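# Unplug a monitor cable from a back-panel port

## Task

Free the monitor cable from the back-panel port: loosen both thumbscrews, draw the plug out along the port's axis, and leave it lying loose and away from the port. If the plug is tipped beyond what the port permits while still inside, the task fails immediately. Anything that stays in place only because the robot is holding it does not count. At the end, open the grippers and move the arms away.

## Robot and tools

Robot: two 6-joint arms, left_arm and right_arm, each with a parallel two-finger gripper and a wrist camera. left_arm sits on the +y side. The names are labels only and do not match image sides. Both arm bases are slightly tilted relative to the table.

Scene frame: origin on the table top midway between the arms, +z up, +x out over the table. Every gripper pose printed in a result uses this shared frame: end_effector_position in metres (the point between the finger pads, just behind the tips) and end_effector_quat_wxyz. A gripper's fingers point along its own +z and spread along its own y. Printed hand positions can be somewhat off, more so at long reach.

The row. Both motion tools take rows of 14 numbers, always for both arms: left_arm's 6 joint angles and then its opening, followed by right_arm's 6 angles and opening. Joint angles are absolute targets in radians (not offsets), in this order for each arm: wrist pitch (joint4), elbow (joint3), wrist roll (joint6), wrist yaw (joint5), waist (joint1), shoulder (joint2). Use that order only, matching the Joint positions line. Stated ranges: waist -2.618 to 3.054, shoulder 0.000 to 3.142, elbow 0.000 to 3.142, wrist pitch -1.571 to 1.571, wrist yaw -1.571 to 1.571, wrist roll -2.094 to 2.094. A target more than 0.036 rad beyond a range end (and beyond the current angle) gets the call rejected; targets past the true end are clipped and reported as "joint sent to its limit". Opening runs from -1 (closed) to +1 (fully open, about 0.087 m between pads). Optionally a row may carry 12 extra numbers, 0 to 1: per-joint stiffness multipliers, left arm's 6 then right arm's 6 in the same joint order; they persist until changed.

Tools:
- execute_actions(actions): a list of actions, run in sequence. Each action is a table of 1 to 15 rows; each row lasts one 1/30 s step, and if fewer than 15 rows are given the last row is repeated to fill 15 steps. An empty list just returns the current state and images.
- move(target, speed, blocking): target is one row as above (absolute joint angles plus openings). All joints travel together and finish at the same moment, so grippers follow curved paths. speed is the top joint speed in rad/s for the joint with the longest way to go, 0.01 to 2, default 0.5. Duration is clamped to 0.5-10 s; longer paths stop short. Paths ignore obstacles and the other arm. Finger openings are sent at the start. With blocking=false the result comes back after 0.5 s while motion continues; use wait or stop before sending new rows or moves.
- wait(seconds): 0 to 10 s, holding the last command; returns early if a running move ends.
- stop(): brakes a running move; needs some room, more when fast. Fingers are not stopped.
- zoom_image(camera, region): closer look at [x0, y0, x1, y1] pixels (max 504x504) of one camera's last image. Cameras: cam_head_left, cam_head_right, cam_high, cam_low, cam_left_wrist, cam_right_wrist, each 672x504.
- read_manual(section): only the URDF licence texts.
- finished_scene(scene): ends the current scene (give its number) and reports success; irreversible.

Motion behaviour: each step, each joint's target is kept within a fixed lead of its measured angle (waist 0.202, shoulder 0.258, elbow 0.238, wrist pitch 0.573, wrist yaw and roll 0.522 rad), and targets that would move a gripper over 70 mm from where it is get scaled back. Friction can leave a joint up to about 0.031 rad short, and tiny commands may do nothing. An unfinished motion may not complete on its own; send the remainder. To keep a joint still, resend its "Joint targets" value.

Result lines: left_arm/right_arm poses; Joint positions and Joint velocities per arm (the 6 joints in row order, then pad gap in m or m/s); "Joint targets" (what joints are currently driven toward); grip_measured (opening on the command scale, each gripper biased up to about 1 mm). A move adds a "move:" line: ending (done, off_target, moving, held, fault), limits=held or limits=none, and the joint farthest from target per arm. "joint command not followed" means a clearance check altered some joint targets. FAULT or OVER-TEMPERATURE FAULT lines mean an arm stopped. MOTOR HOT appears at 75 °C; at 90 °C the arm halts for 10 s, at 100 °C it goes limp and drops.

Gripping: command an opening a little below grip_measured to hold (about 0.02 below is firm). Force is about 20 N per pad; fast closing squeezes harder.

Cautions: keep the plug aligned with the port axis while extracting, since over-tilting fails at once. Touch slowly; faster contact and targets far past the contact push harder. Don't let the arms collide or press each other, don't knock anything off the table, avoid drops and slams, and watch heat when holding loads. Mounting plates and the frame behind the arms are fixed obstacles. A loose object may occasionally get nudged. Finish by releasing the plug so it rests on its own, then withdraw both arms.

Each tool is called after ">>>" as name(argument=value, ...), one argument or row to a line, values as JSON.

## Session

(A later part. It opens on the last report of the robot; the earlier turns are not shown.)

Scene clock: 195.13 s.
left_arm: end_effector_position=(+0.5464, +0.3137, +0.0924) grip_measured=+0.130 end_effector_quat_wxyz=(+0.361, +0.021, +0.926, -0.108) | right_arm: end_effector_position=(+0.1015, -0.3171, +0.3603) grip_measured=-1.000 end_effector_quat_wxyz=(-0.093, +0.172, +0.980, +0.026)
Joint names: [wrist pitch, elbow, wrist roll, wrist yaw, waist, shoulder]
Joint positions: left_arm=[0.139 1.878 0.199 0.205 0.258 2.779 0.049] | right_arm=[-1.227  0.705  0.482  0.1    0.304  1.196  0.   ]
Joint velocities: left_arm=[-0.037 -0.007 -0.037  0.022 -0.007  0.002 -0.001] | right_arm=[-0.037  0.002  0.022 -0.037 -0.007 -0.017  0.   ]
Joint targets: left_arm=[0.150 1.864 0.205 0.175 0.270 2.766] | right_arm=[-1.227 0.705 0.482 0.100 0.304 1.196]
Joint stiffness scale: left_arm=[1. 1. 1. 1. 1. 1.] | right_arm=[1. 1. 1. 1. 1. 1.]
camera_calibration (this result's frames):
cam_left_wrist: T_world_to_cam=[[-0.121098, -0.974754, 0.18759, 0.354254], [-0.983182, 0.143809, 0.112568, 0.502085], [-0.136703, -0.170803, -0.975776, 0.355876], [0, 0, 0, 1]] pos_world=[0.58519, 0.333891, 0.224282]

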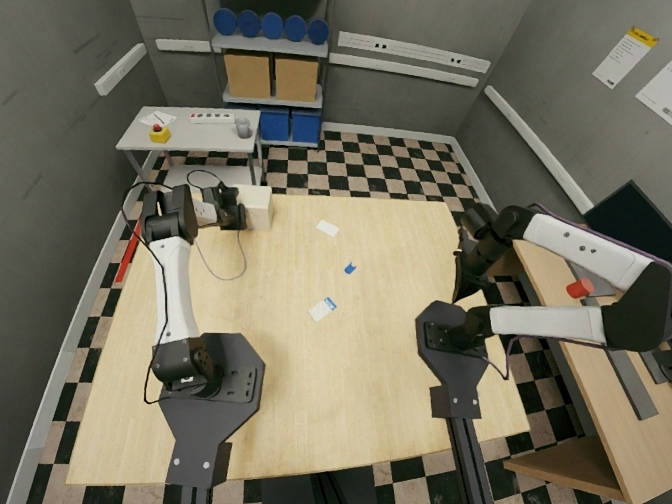

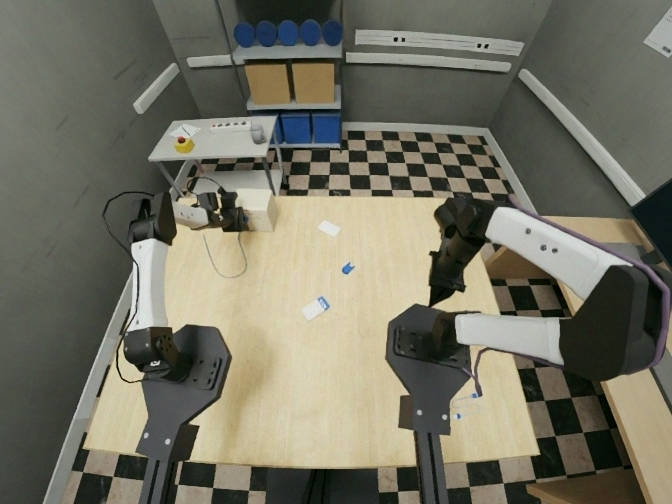

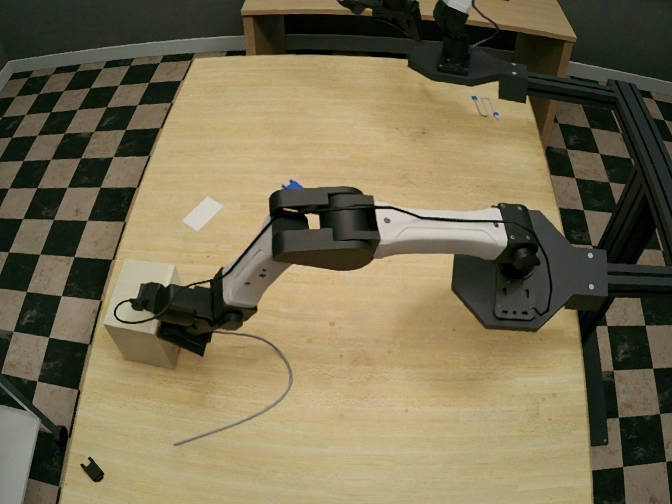

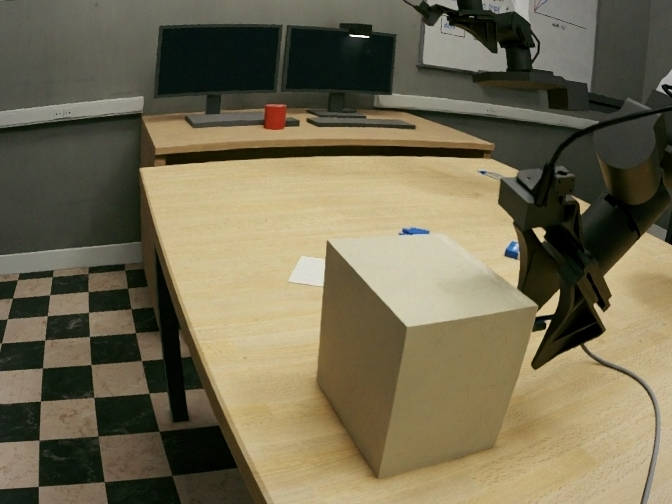

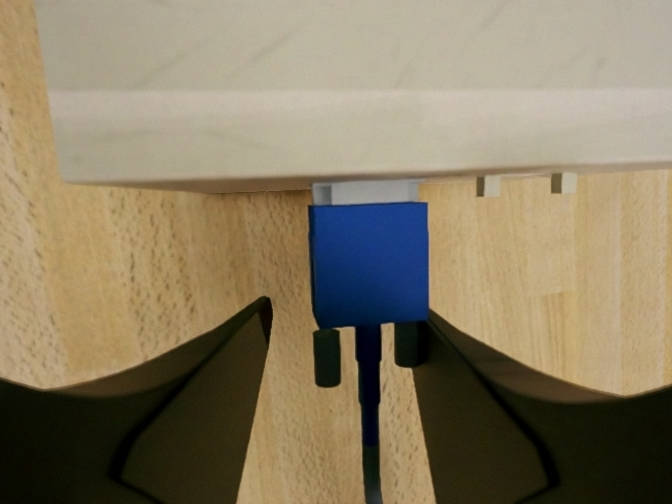

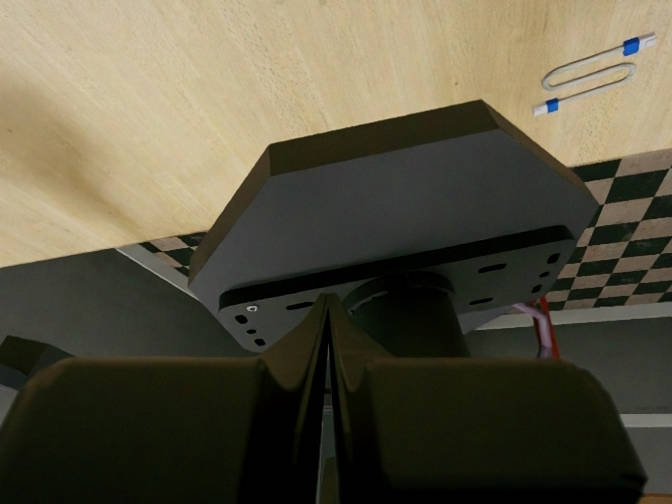

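>>> execute_actions(
  actions=[
    [[0.139,1.878,0.195,0.225,0.252,2.779,0.38,-1.227,0.705,0.482,0.1,0.304,1.196,-1]],
  ],
)

>>> move(
  target=[0.12,1.72,0.195,0.225,0.252,2.59,0.38,-1.227,0.705,0.482,0.1,0.304,1.196,-1],
  speed=0.3,
)

>>> move(
  target=[0.445,1.56,0.28,-0.062,0.127,2.645,-0.68,-1.227,0.705,0.482,0.1,0.304,1.196,-1],
  speed=0.3,
)

>>> zoom_image(
  camera="cam_left_wrist",
  region=[220, 160, 460, 380],
)

Scene clock: 198.70 s.
left_arm: end_effector_position=(+0.5467, +0.3117, +0.0930) grip_measured=+0.380 end_effector_quat_wxyz=(+0.362, +0.023, +0.925, -0.112) | right_arm: end_effector_position=(+0.1015, -0.3171, +0.3603) grip_measured=-1.000 end_effector_quat_wxyz=(-0.093, +0.172, +0.980, +0.026)
Joint names: [wrist pitch, elbow, wrist roll, wrist yaw, waist, shoulder]
Joint positions: left_arm=[0.139 1.878 0.199 0.215 0.257 2.779 0.06 ] | right_arm=[-1.227  0.705  0.482  0.1    0.304  1.196  0.   ]
Joint velocities: left_arm=[ 0.037 -0.002  0.051 -0.022 -0.007  0.002 -0.002] | right_arm=[-0.007  0.012  0.007  0.007  0.017  0.002  0.   ]
Joint targets: left_arm=[0.139 1.878 0.195 0.225 0.252 2.779] | right_arm=[-1.227 0.705 0.482 0.100 0.304 1.196]
Joint stiffness scale: left_arm=[1. 1. 1. 1. 1. 1.] | right_arm=[1. 1. 1. 1. 1. 1.]
camera_calibration (this result's frames):
cam_left_wrist: T_world_to_cam=[[-0.128073, -0.972566, 0.194198, 0.354694], [-0.982504, 0.151118, 0.108856, 0.500238], [-0.135217, -0.176859, -0.974904, 0.357139], [0, 0, 0, 1]] pos_world=[0.585204, 0.332532, 0.224841]

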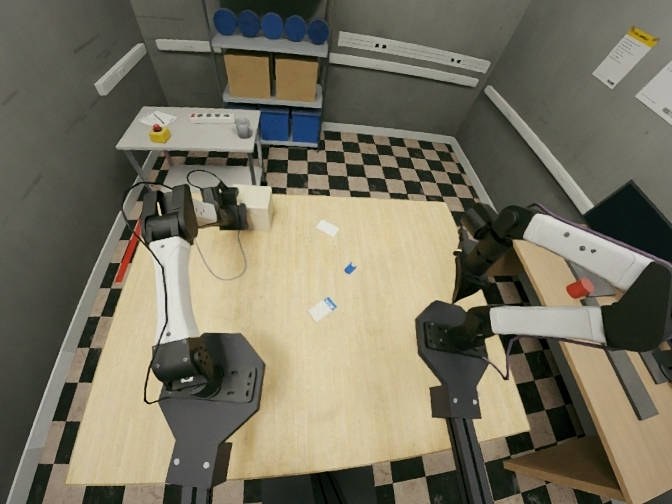

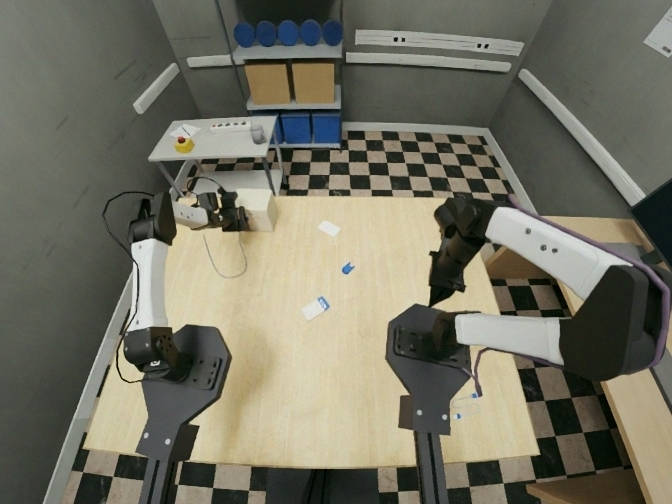

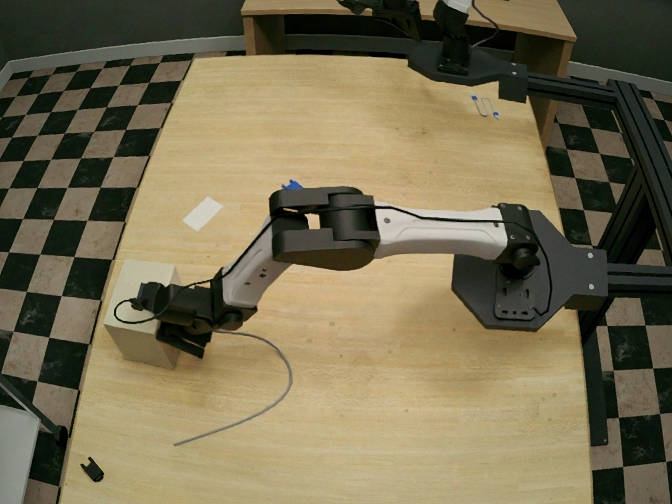

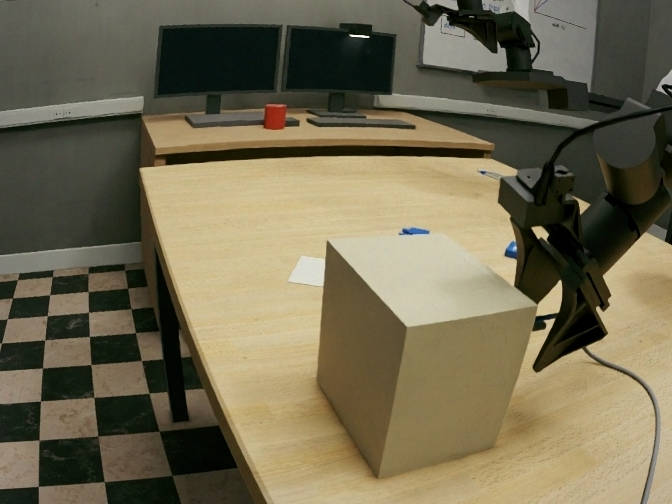

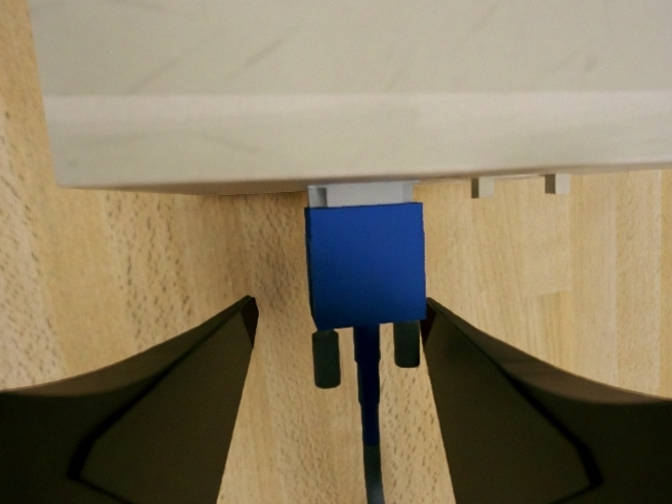

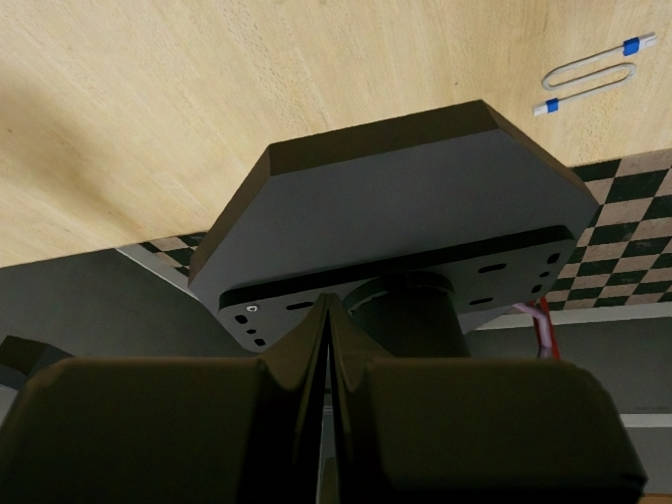

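Scene clock: 199.70 s.
left_arm: end_effector_position=(+0.5477, +0.3218, +0.1533) grip_measured=+0.380 end_effector_quat_wxyz=(+0.383, +0.024, +0.917, -0.107) | right_arm: end_effector_position=(+0.1015, -0.3171, +0.3603) grip_measured=-1.000 end_effector_quat_wxyz=(-0.093, +0.172, +0.980, +0.026)
Joint names: [wrist pitch, elbow, wrist roll, wrist yaw, waist, shoulder]
Joint positions: left_arm=[0.137 1.743 0.199 0.215 0.257 2.594 0.06 ] | right_arm=[-1.227  0.705  0.482  0.1    0.304  1.196  0.   ]
Joint velocities: left_arm=[-0.022 -0.002 -0.007 -0.007  0.007 -0.017 -0.001] | right_arm=[ 0.051 -0.002 -0.081  0.125 -0.012 -0.017  0.   ]
Joint targets: left_arm=[0.120 1.720 0.195 0.225 0.252 2.590] | right_arm=[-1.227 0.705 0.482 0.100 0.304 1.196]
Joint stiffness scale: left_arm=[1. 1. 1. 1. 1. 1.] | right_arm=[1. 1. 1. 1. 1. 1.]
move: off_target (left_arm); limits=none; left_arm: farthest joint: the elbow, 0.023 radians from its target (0.158 radians at the start); right_arm: farthest joint: the waist, 0.000 radians from its target (0.000 radians at the start)
camera_calibration (this result's frames):
cam_left_wrist: T_world_to_cam=[[-0.129502, -0.974911, 0.181045, 0.356541], [-0.98756, 0.143232, 0.0648894, 0.505255], [-0.0891929, -0.17039, -0.981332, 0.391526], [0, 0, 0, 1]] pos_world=[0.580064, 0.341939, 0.286881]

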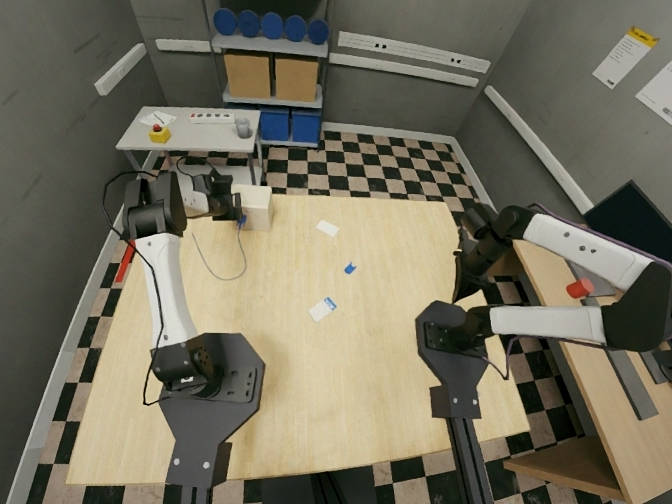

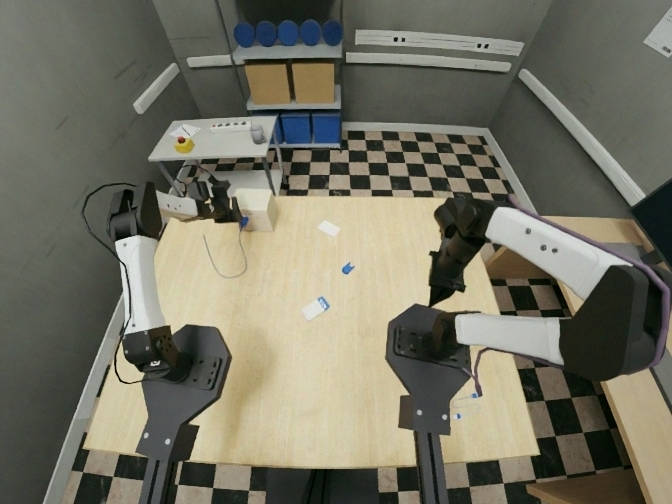

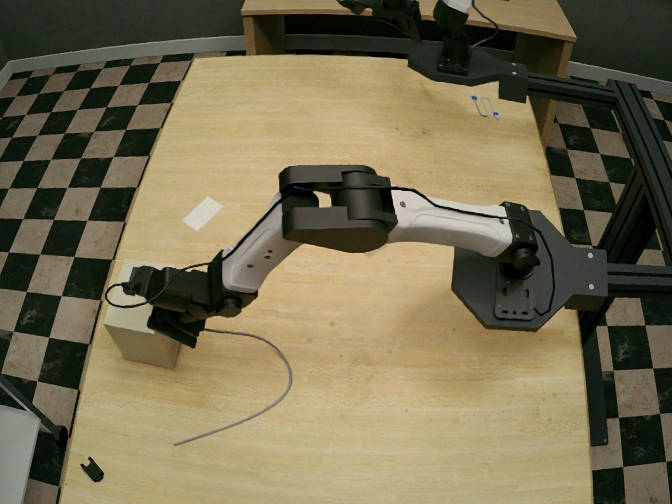

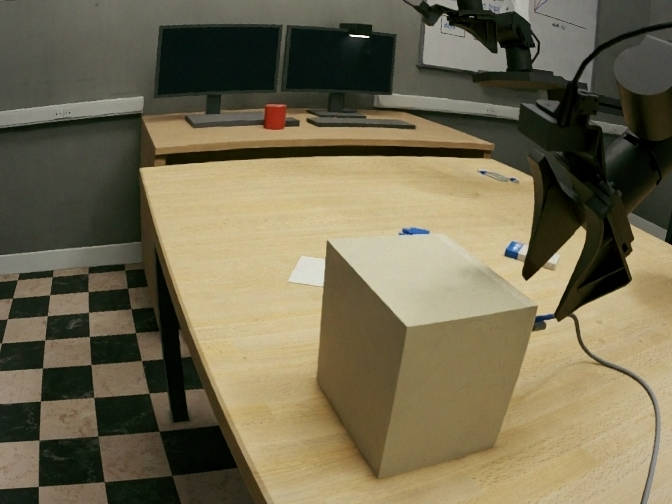

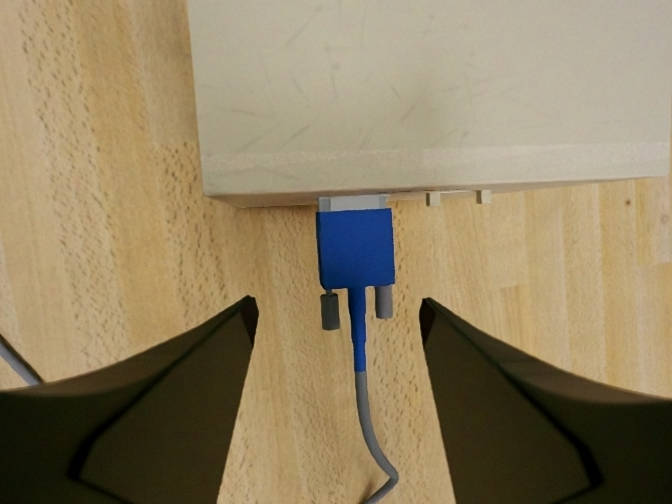

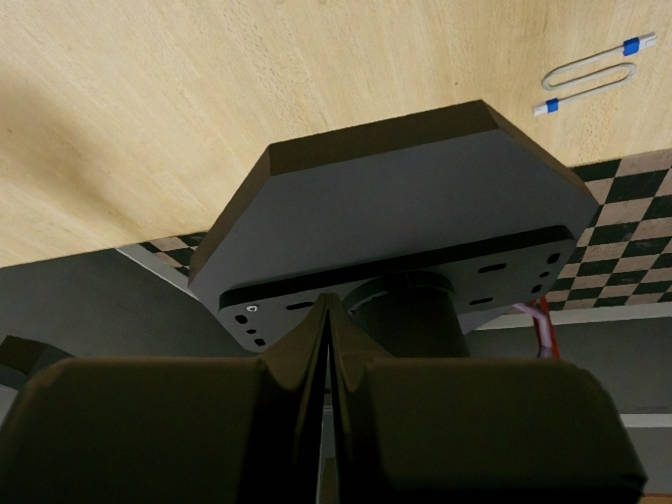

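Scene clock: 201.43 s.
left_arm: end_effector_position=(+0.5399, +0.2891, +0.1310) grip_measured=-0.680 end_effector_quat_wxyz=(+0.416, +0.059, +0.907, +0.007) | right_arm: end_effector_position=(+0.1015, -0.3171, +0.3603) grip_measured=-1.000 end_effector_quat_wxyz=(-0.093, +0.172, +0.980, +0.026)
Joint names: [wrist pitch, elbow, wrist roll, wrist yaw, waist, shoulder]
Joint positions: left_arm=[ 0.439  1.578  0.274 -0.049  0.131  2.628  0.014] | right_arm=[-1.227  0.705  0.482  0.1    0.304  1.196  0.   ]
Joint velocities: left_arm=[-0.007 -0.002  0.022  0.022 -0.007  0.002 -0.001] | right_arm=[-0.037  0.002 -0.022 -0.007  0.007  0.027  0.   ]
Joint targets: left_arm=[0.445 1.560 0.280 -0.062 0.127 2.645] | right_arm=[-1.227 0.705 0.482 0.100 0.304 1.196]
Joint stiffness scale: left_arm=[1. 1. 1. 1. 1. 1.] | right_arm=[1. 1. 1. 1. 1. 1.]
move: done; limits=none; left_arm: farthest joint: the elbow, 0.018 radians from its target (0.183 radians at the start); right_arm: farthest joint: the waist, 0.000 radians from its target (0.000 radians at the start)
camera_calibration (this result's frames):
cam_left_wrist: T_world_to_cam=[[-0.10532, -0.992634, -0.0598863, 0.351261], [-0.994417, 0.10473, 0.0129068, 0.525308], [-0.00653985, 0.0609113, -0.998122, 0.254136], [0, 0, 0, 1]] pos_world=[0.561032, 0.278178, 0.267914]

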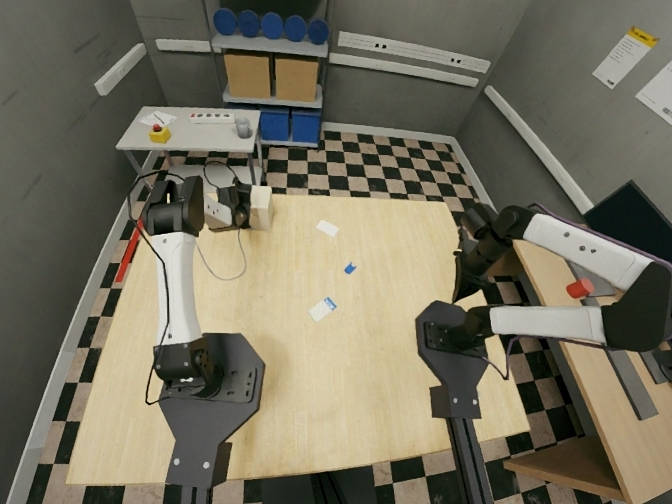

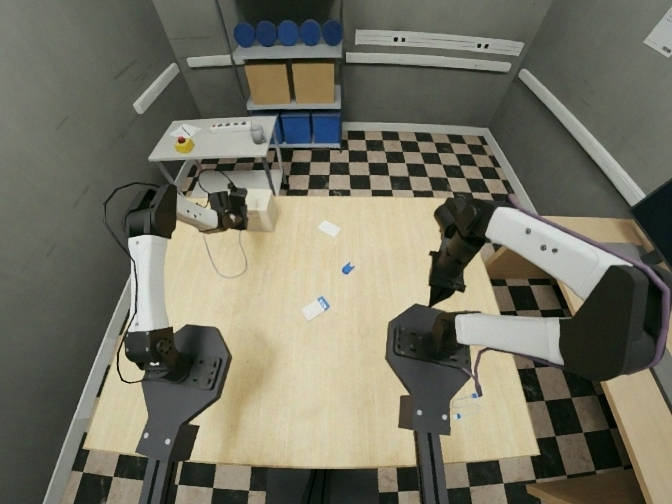

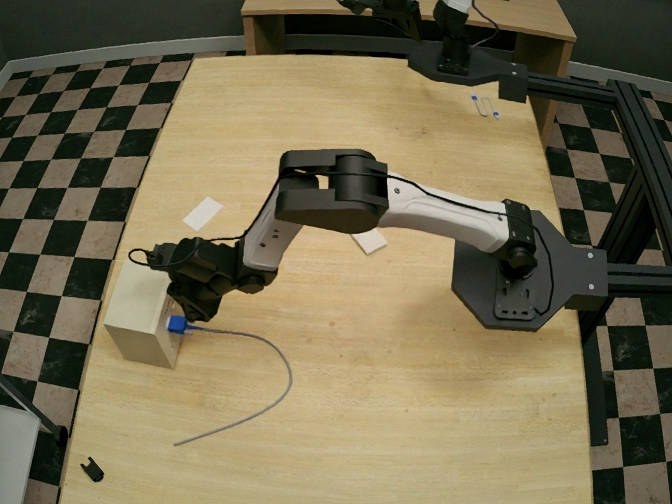

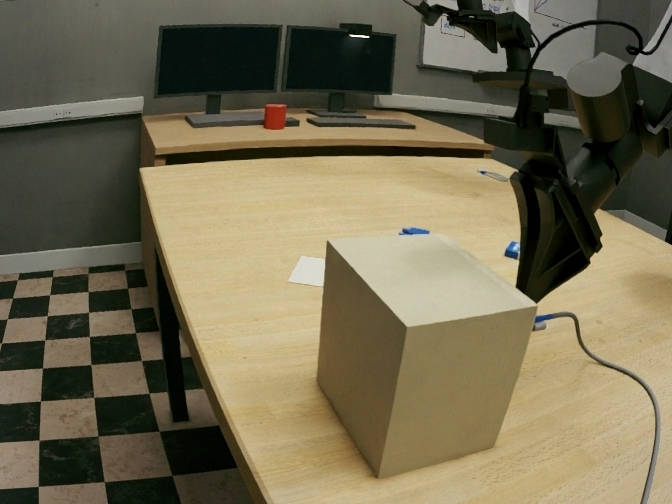

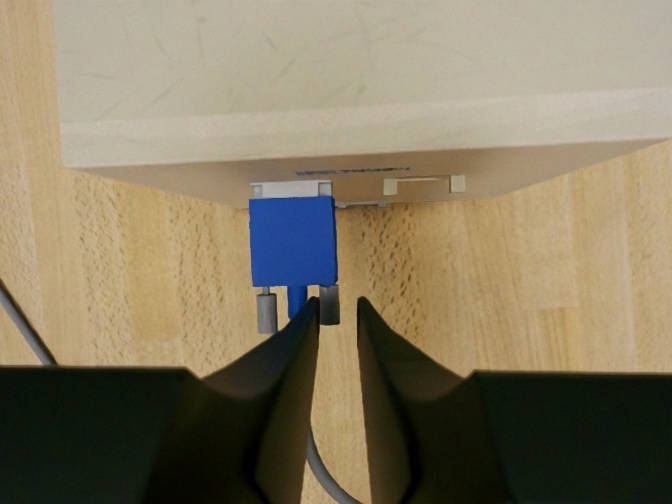

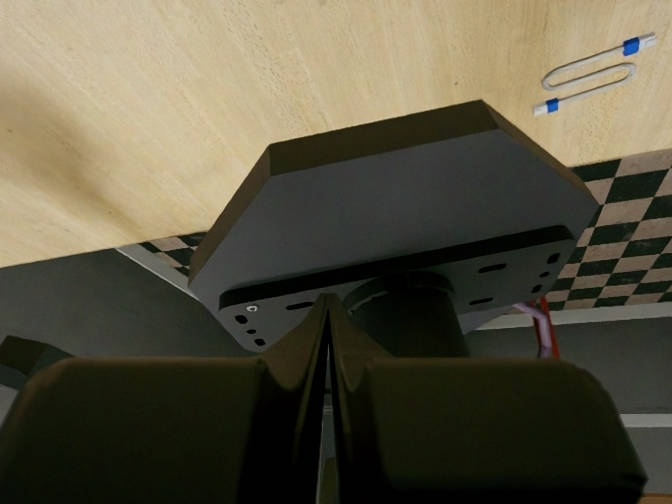

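Region (220, 160, 460, 380) of cam_left_wrist's 672x504 image, scaled by 2.100, with more detail than that image has; it fills the top 462 rows of this view, and the rest is white.

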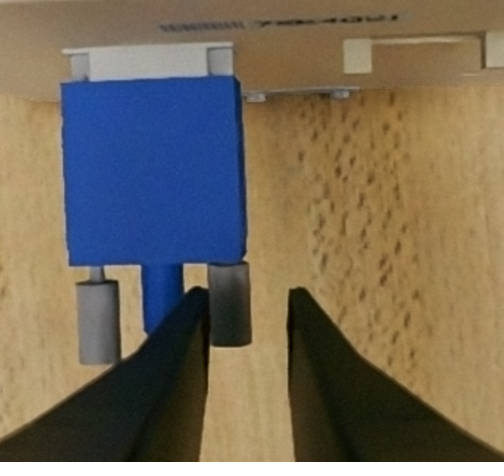

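>>> execute_actions(
  actions=[
    [[0.44,1.605,0.274,-0.045,0.128,2.66,-0.58,-1.227,0.705,0.482,0.1,0.304,1.196,-1]],
    [[0.44,1.622,0.274,-0.045,0.128,2.678,-0.54,-1.227,0.705,0.482,0.1,0.304,1.196,-1]],
  ],
)

>>> zoom_image(
  camera="cam_left_wrist",
  region=[220, 160, 460, 380],
)

Scene clock: 202.87 s.
left_arm: end_effector_position=(+0.5426, +0.2878, +0.1231) grip_measured=-0.540 end_effector_quat_wxyz=(+0.416, +0.059, +0.907, +0.007) | right_arm: end_effector_position=(+0.1015, -0.3171, +0.3603) grip_measured=-1.000 end_effector_quat_wxyz=(-0.093, +0.172, +0.980, +0.026)
Joint names: [wrist pitch, elbow, wrist roll, wrist yaw, waist, shoulder]
Joint positions: left_arm=[ 0.44   1.607  0.274 -0.05   0.131  2.66   0.02 ] | right_arm=[-1.227  0.705  0.482  0.1    0.304  1.196  0.   ]
Joint velocities: left_arm=[-0.007  0.007  0.007 -0.022 -0.007 -0.017  0.   ] | right_arm=[ 0.022  0.012  0.037  0.051 -0.012 -0.012  0.   ]
Joint targets: left_arm=[0.440 1.622 0.274 -0.045 0.128 2.678] | right_arm=[-1.227 0.705 0.482 0.100 0.304 1.196]
Joint stiffness scale: left_arm=[1. 1. 1. 1. 1. 1.] | right_arm=[1. 1. 1. 1. 1. 1.]
camera_calibration (this result's frames):
cam_left_wrist: T_world_to_cam=[[-0.105467, -0.992593, -0.0603044, 0.349975], [-0.994396, 0.104823, 0.0137529, 0.528074], [-0.00732976, 0.061417, -0.998085, 0.2466], [0, 0, 0, 1]] pos_world=[0.563833, 0.276882, 0.259971]

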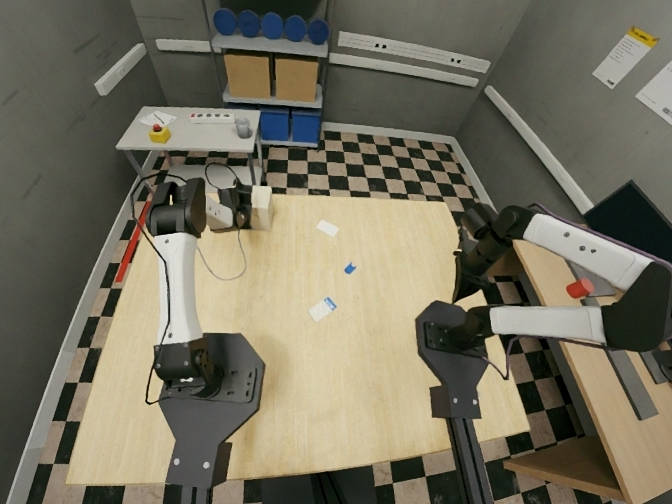

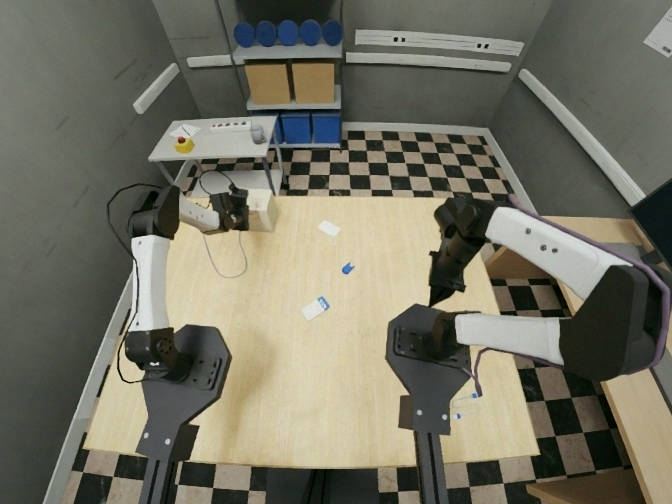

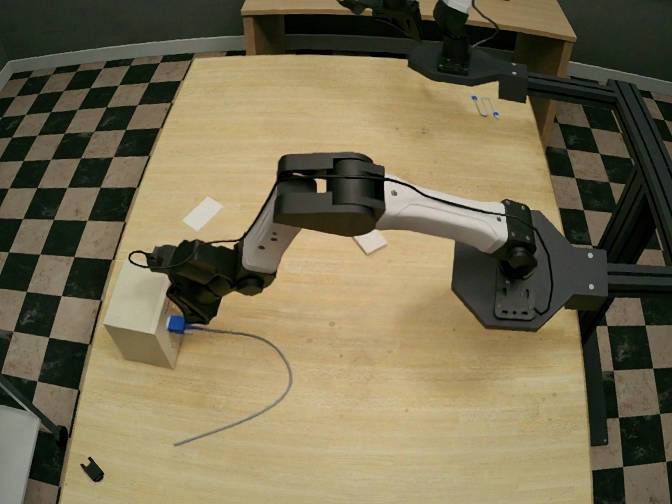

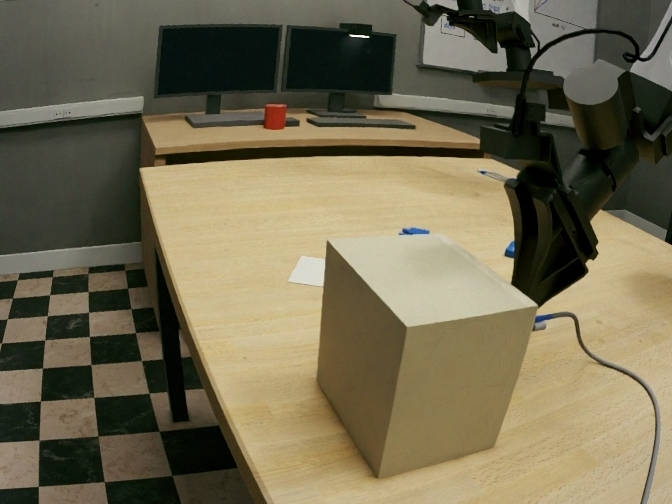

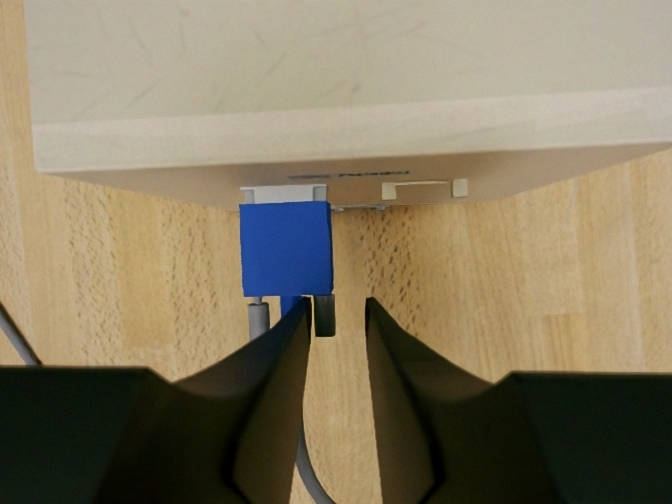

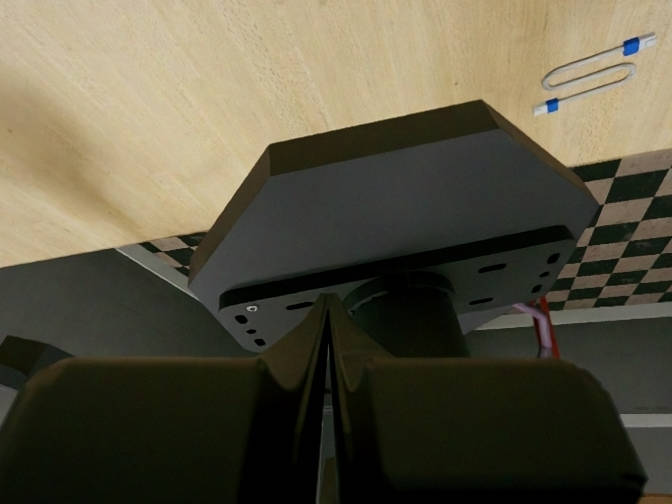

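Region (220, 160, 460, 380) of cam_left_wrist's 672x504 image, scaled by 2.100, with more detail than that image has; it fills the top 462 rows of this view, and the rest is white.

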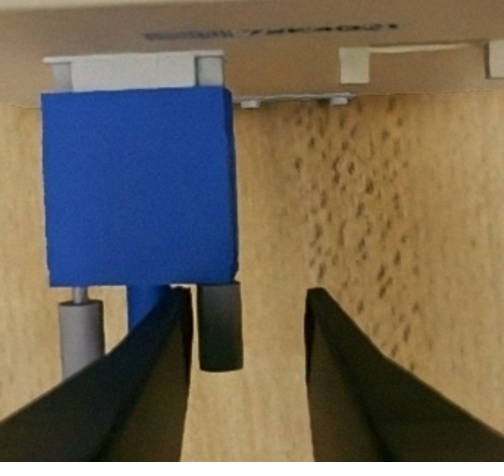

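>>> execute_actions(
  actions=[
    [[0.44,1.61,0.274,-0.04,0.128,2.678,-0.60,-1.227,0.705,0.482,0.1,0.304,1.196,-1],[0.44,1.61,0.274,-0.04,0.128,2.678,-0.60,-1.227,0.705,0.482,0.1,0.304,1.196,-1],[0.44,1.61,0.274,-0.04,0.128,2.678,-0.60,-1.227,0.705,0.482,0.1,0.304,1.196,-1],[0.44,1.61,0.274,-0.04,0.128,2.680,-0.60,-1.227,0.705,0.482,0.1,0.304,1.196,-1],[0.44,1.61,0.274,-0.04,0.128,2.682,-0.60,-1.227,0.705,0.482,0.1,0.304,1.196,-1],[0.44,1.61,0.274,-0.04,0.128,2.684,-0.60,-1.227,0.705,0.482,0.1,0.304,1.196,-1],[0.44,1.61,0.274,-0.04,0.128,2.686,-0.60,-1.227,0.705,0.482,0.1,0.304,1.196,-1]],
    [[0.44,1.61,0.274,-0.04,0.128,2.688,-0.60,-1.227,0.705,0.482,0.1,0.304,1.196,-1],[0.44,1.61,0.274,-0.04,0.128,2.690,-0.60,-1.227,0.705,0.482,0.1,0.304,1.196,-1],[0.44,1.61,0.274,-0.04,0.128,2.692,-0.60,-1.227,0.705,0.482,0.1,0.304,1.196,-1],[0.44,1.61,0.274,-0.04,0.128,2.694,-0.60,-1.227,0.705,0.482,0.1,0.304,1.196,-1]],
  ],
)

>>> zoom_image(
  camera="cam_left_wrist",
  region=[220, 160, 460, 380],
)

Scene clock: 204.80 s.
left_arm: end_effector_position=(+0.5423, +0.2877, +0.1200) grip_measured=-0.600 end_effector_quat_wxyz=(+0.417, +0.059, +0.907, +0.009) | right_arm: end_effector_position=(+0.1015, -0.3171, +0.3603) grip_measured=-1.000 end_effector_quat_wxyz=(-0.093, +0.172, +0.980, +0.026)
Joint names: [wrist pitch, elbow, wrist roll, wrist yaw, waist, shoulder]
Joint positions: left_arm=[ 0.453  1.607  0.275 -0.052  0.131  2.669  0.018] | right_arm=[-1.227  0.705  0.482  0.1    0.304  1.196  0.   ]
Joint velocities: left_arm=[ 0.037 -0.012  0.022 -0.066 -0.007 -0.007 -0.   ] | right_arm=[-0.051 -0.012  0.007 -0.007 -0.007 -0.017  0.   ]
Joint targets: left_arm=[0.440 1.610 0.274 -0.040 0.128 2.694] | right_arm=[-1.227 0.705 0.482 0.100 0.304 1.196]
Joint stiffness scale: left_arm=[1. 1. 1. 1. 1. 1.] | right_arm=[1. 1. 1. 1. 1. 1.]
camera_calibration (this result's frames):
cam_left_wrist: T_world_to_cam=[[-0.104008, -0.992588, -0.0628545, 0.349094], [-0.994567, 0.103526, 0.0108912, 0.52864], [-0.00430347, 0.0636458, -0.997963, 0.241242], [0, 0, 0, 1]] pos_world=[0.563115, 0.276425, 0.256935]

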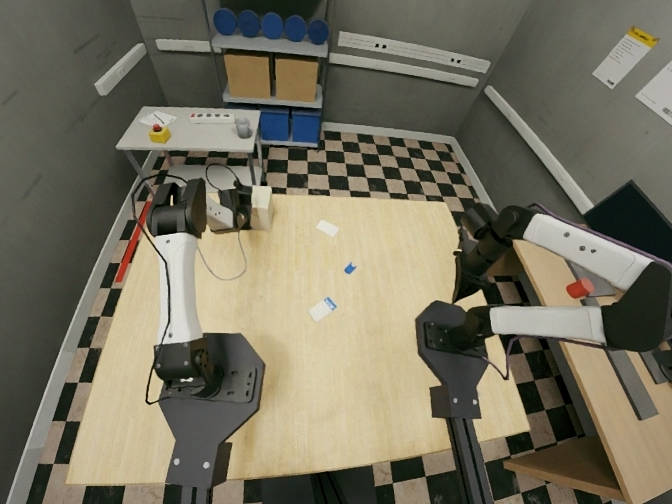

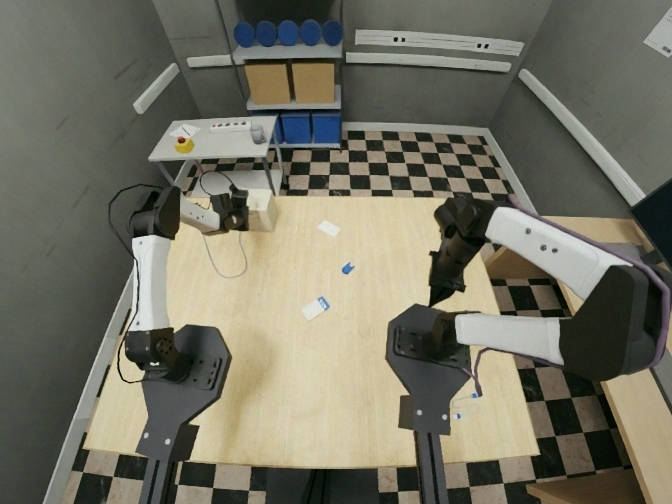

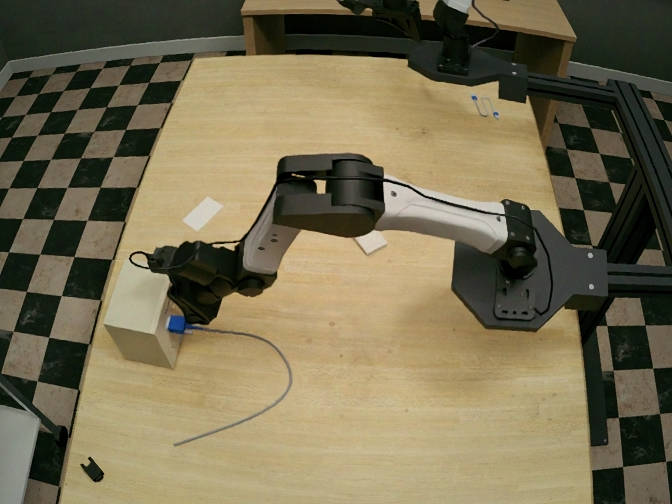

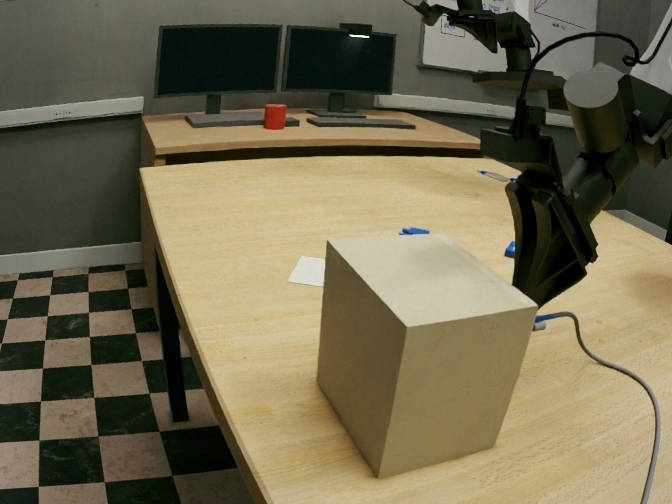

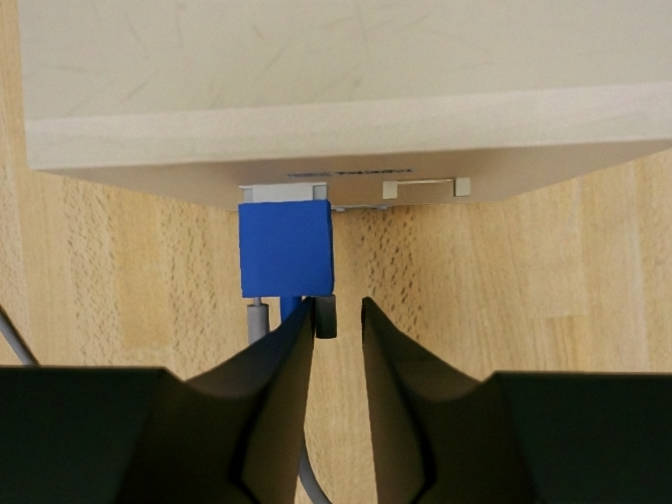

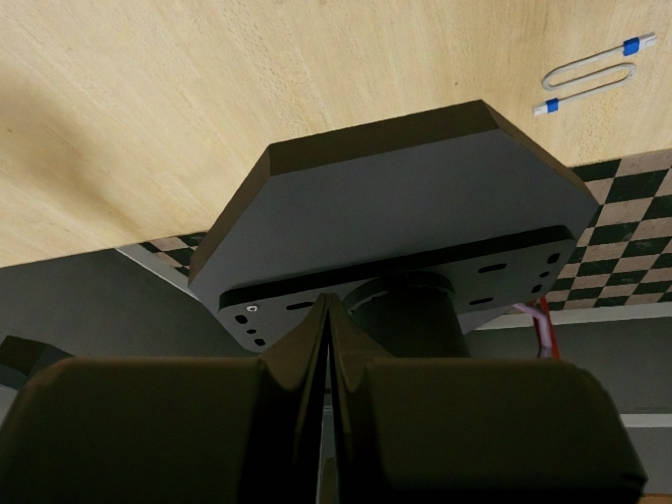

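Region (220, 160, 460, 380) of cam_left_wrist's 672x504 image, scaled by 2.100, with more detail than that image has; it fills the top 462 rows of this view, and the rest is white.

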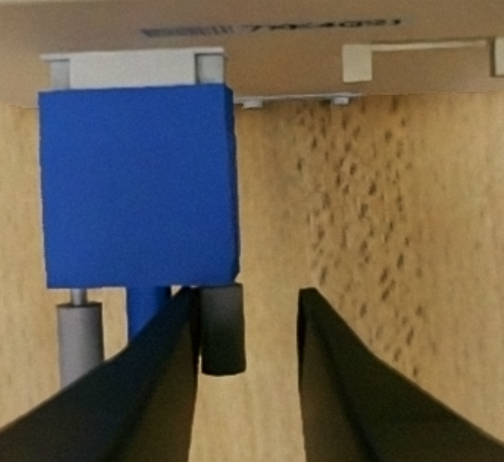

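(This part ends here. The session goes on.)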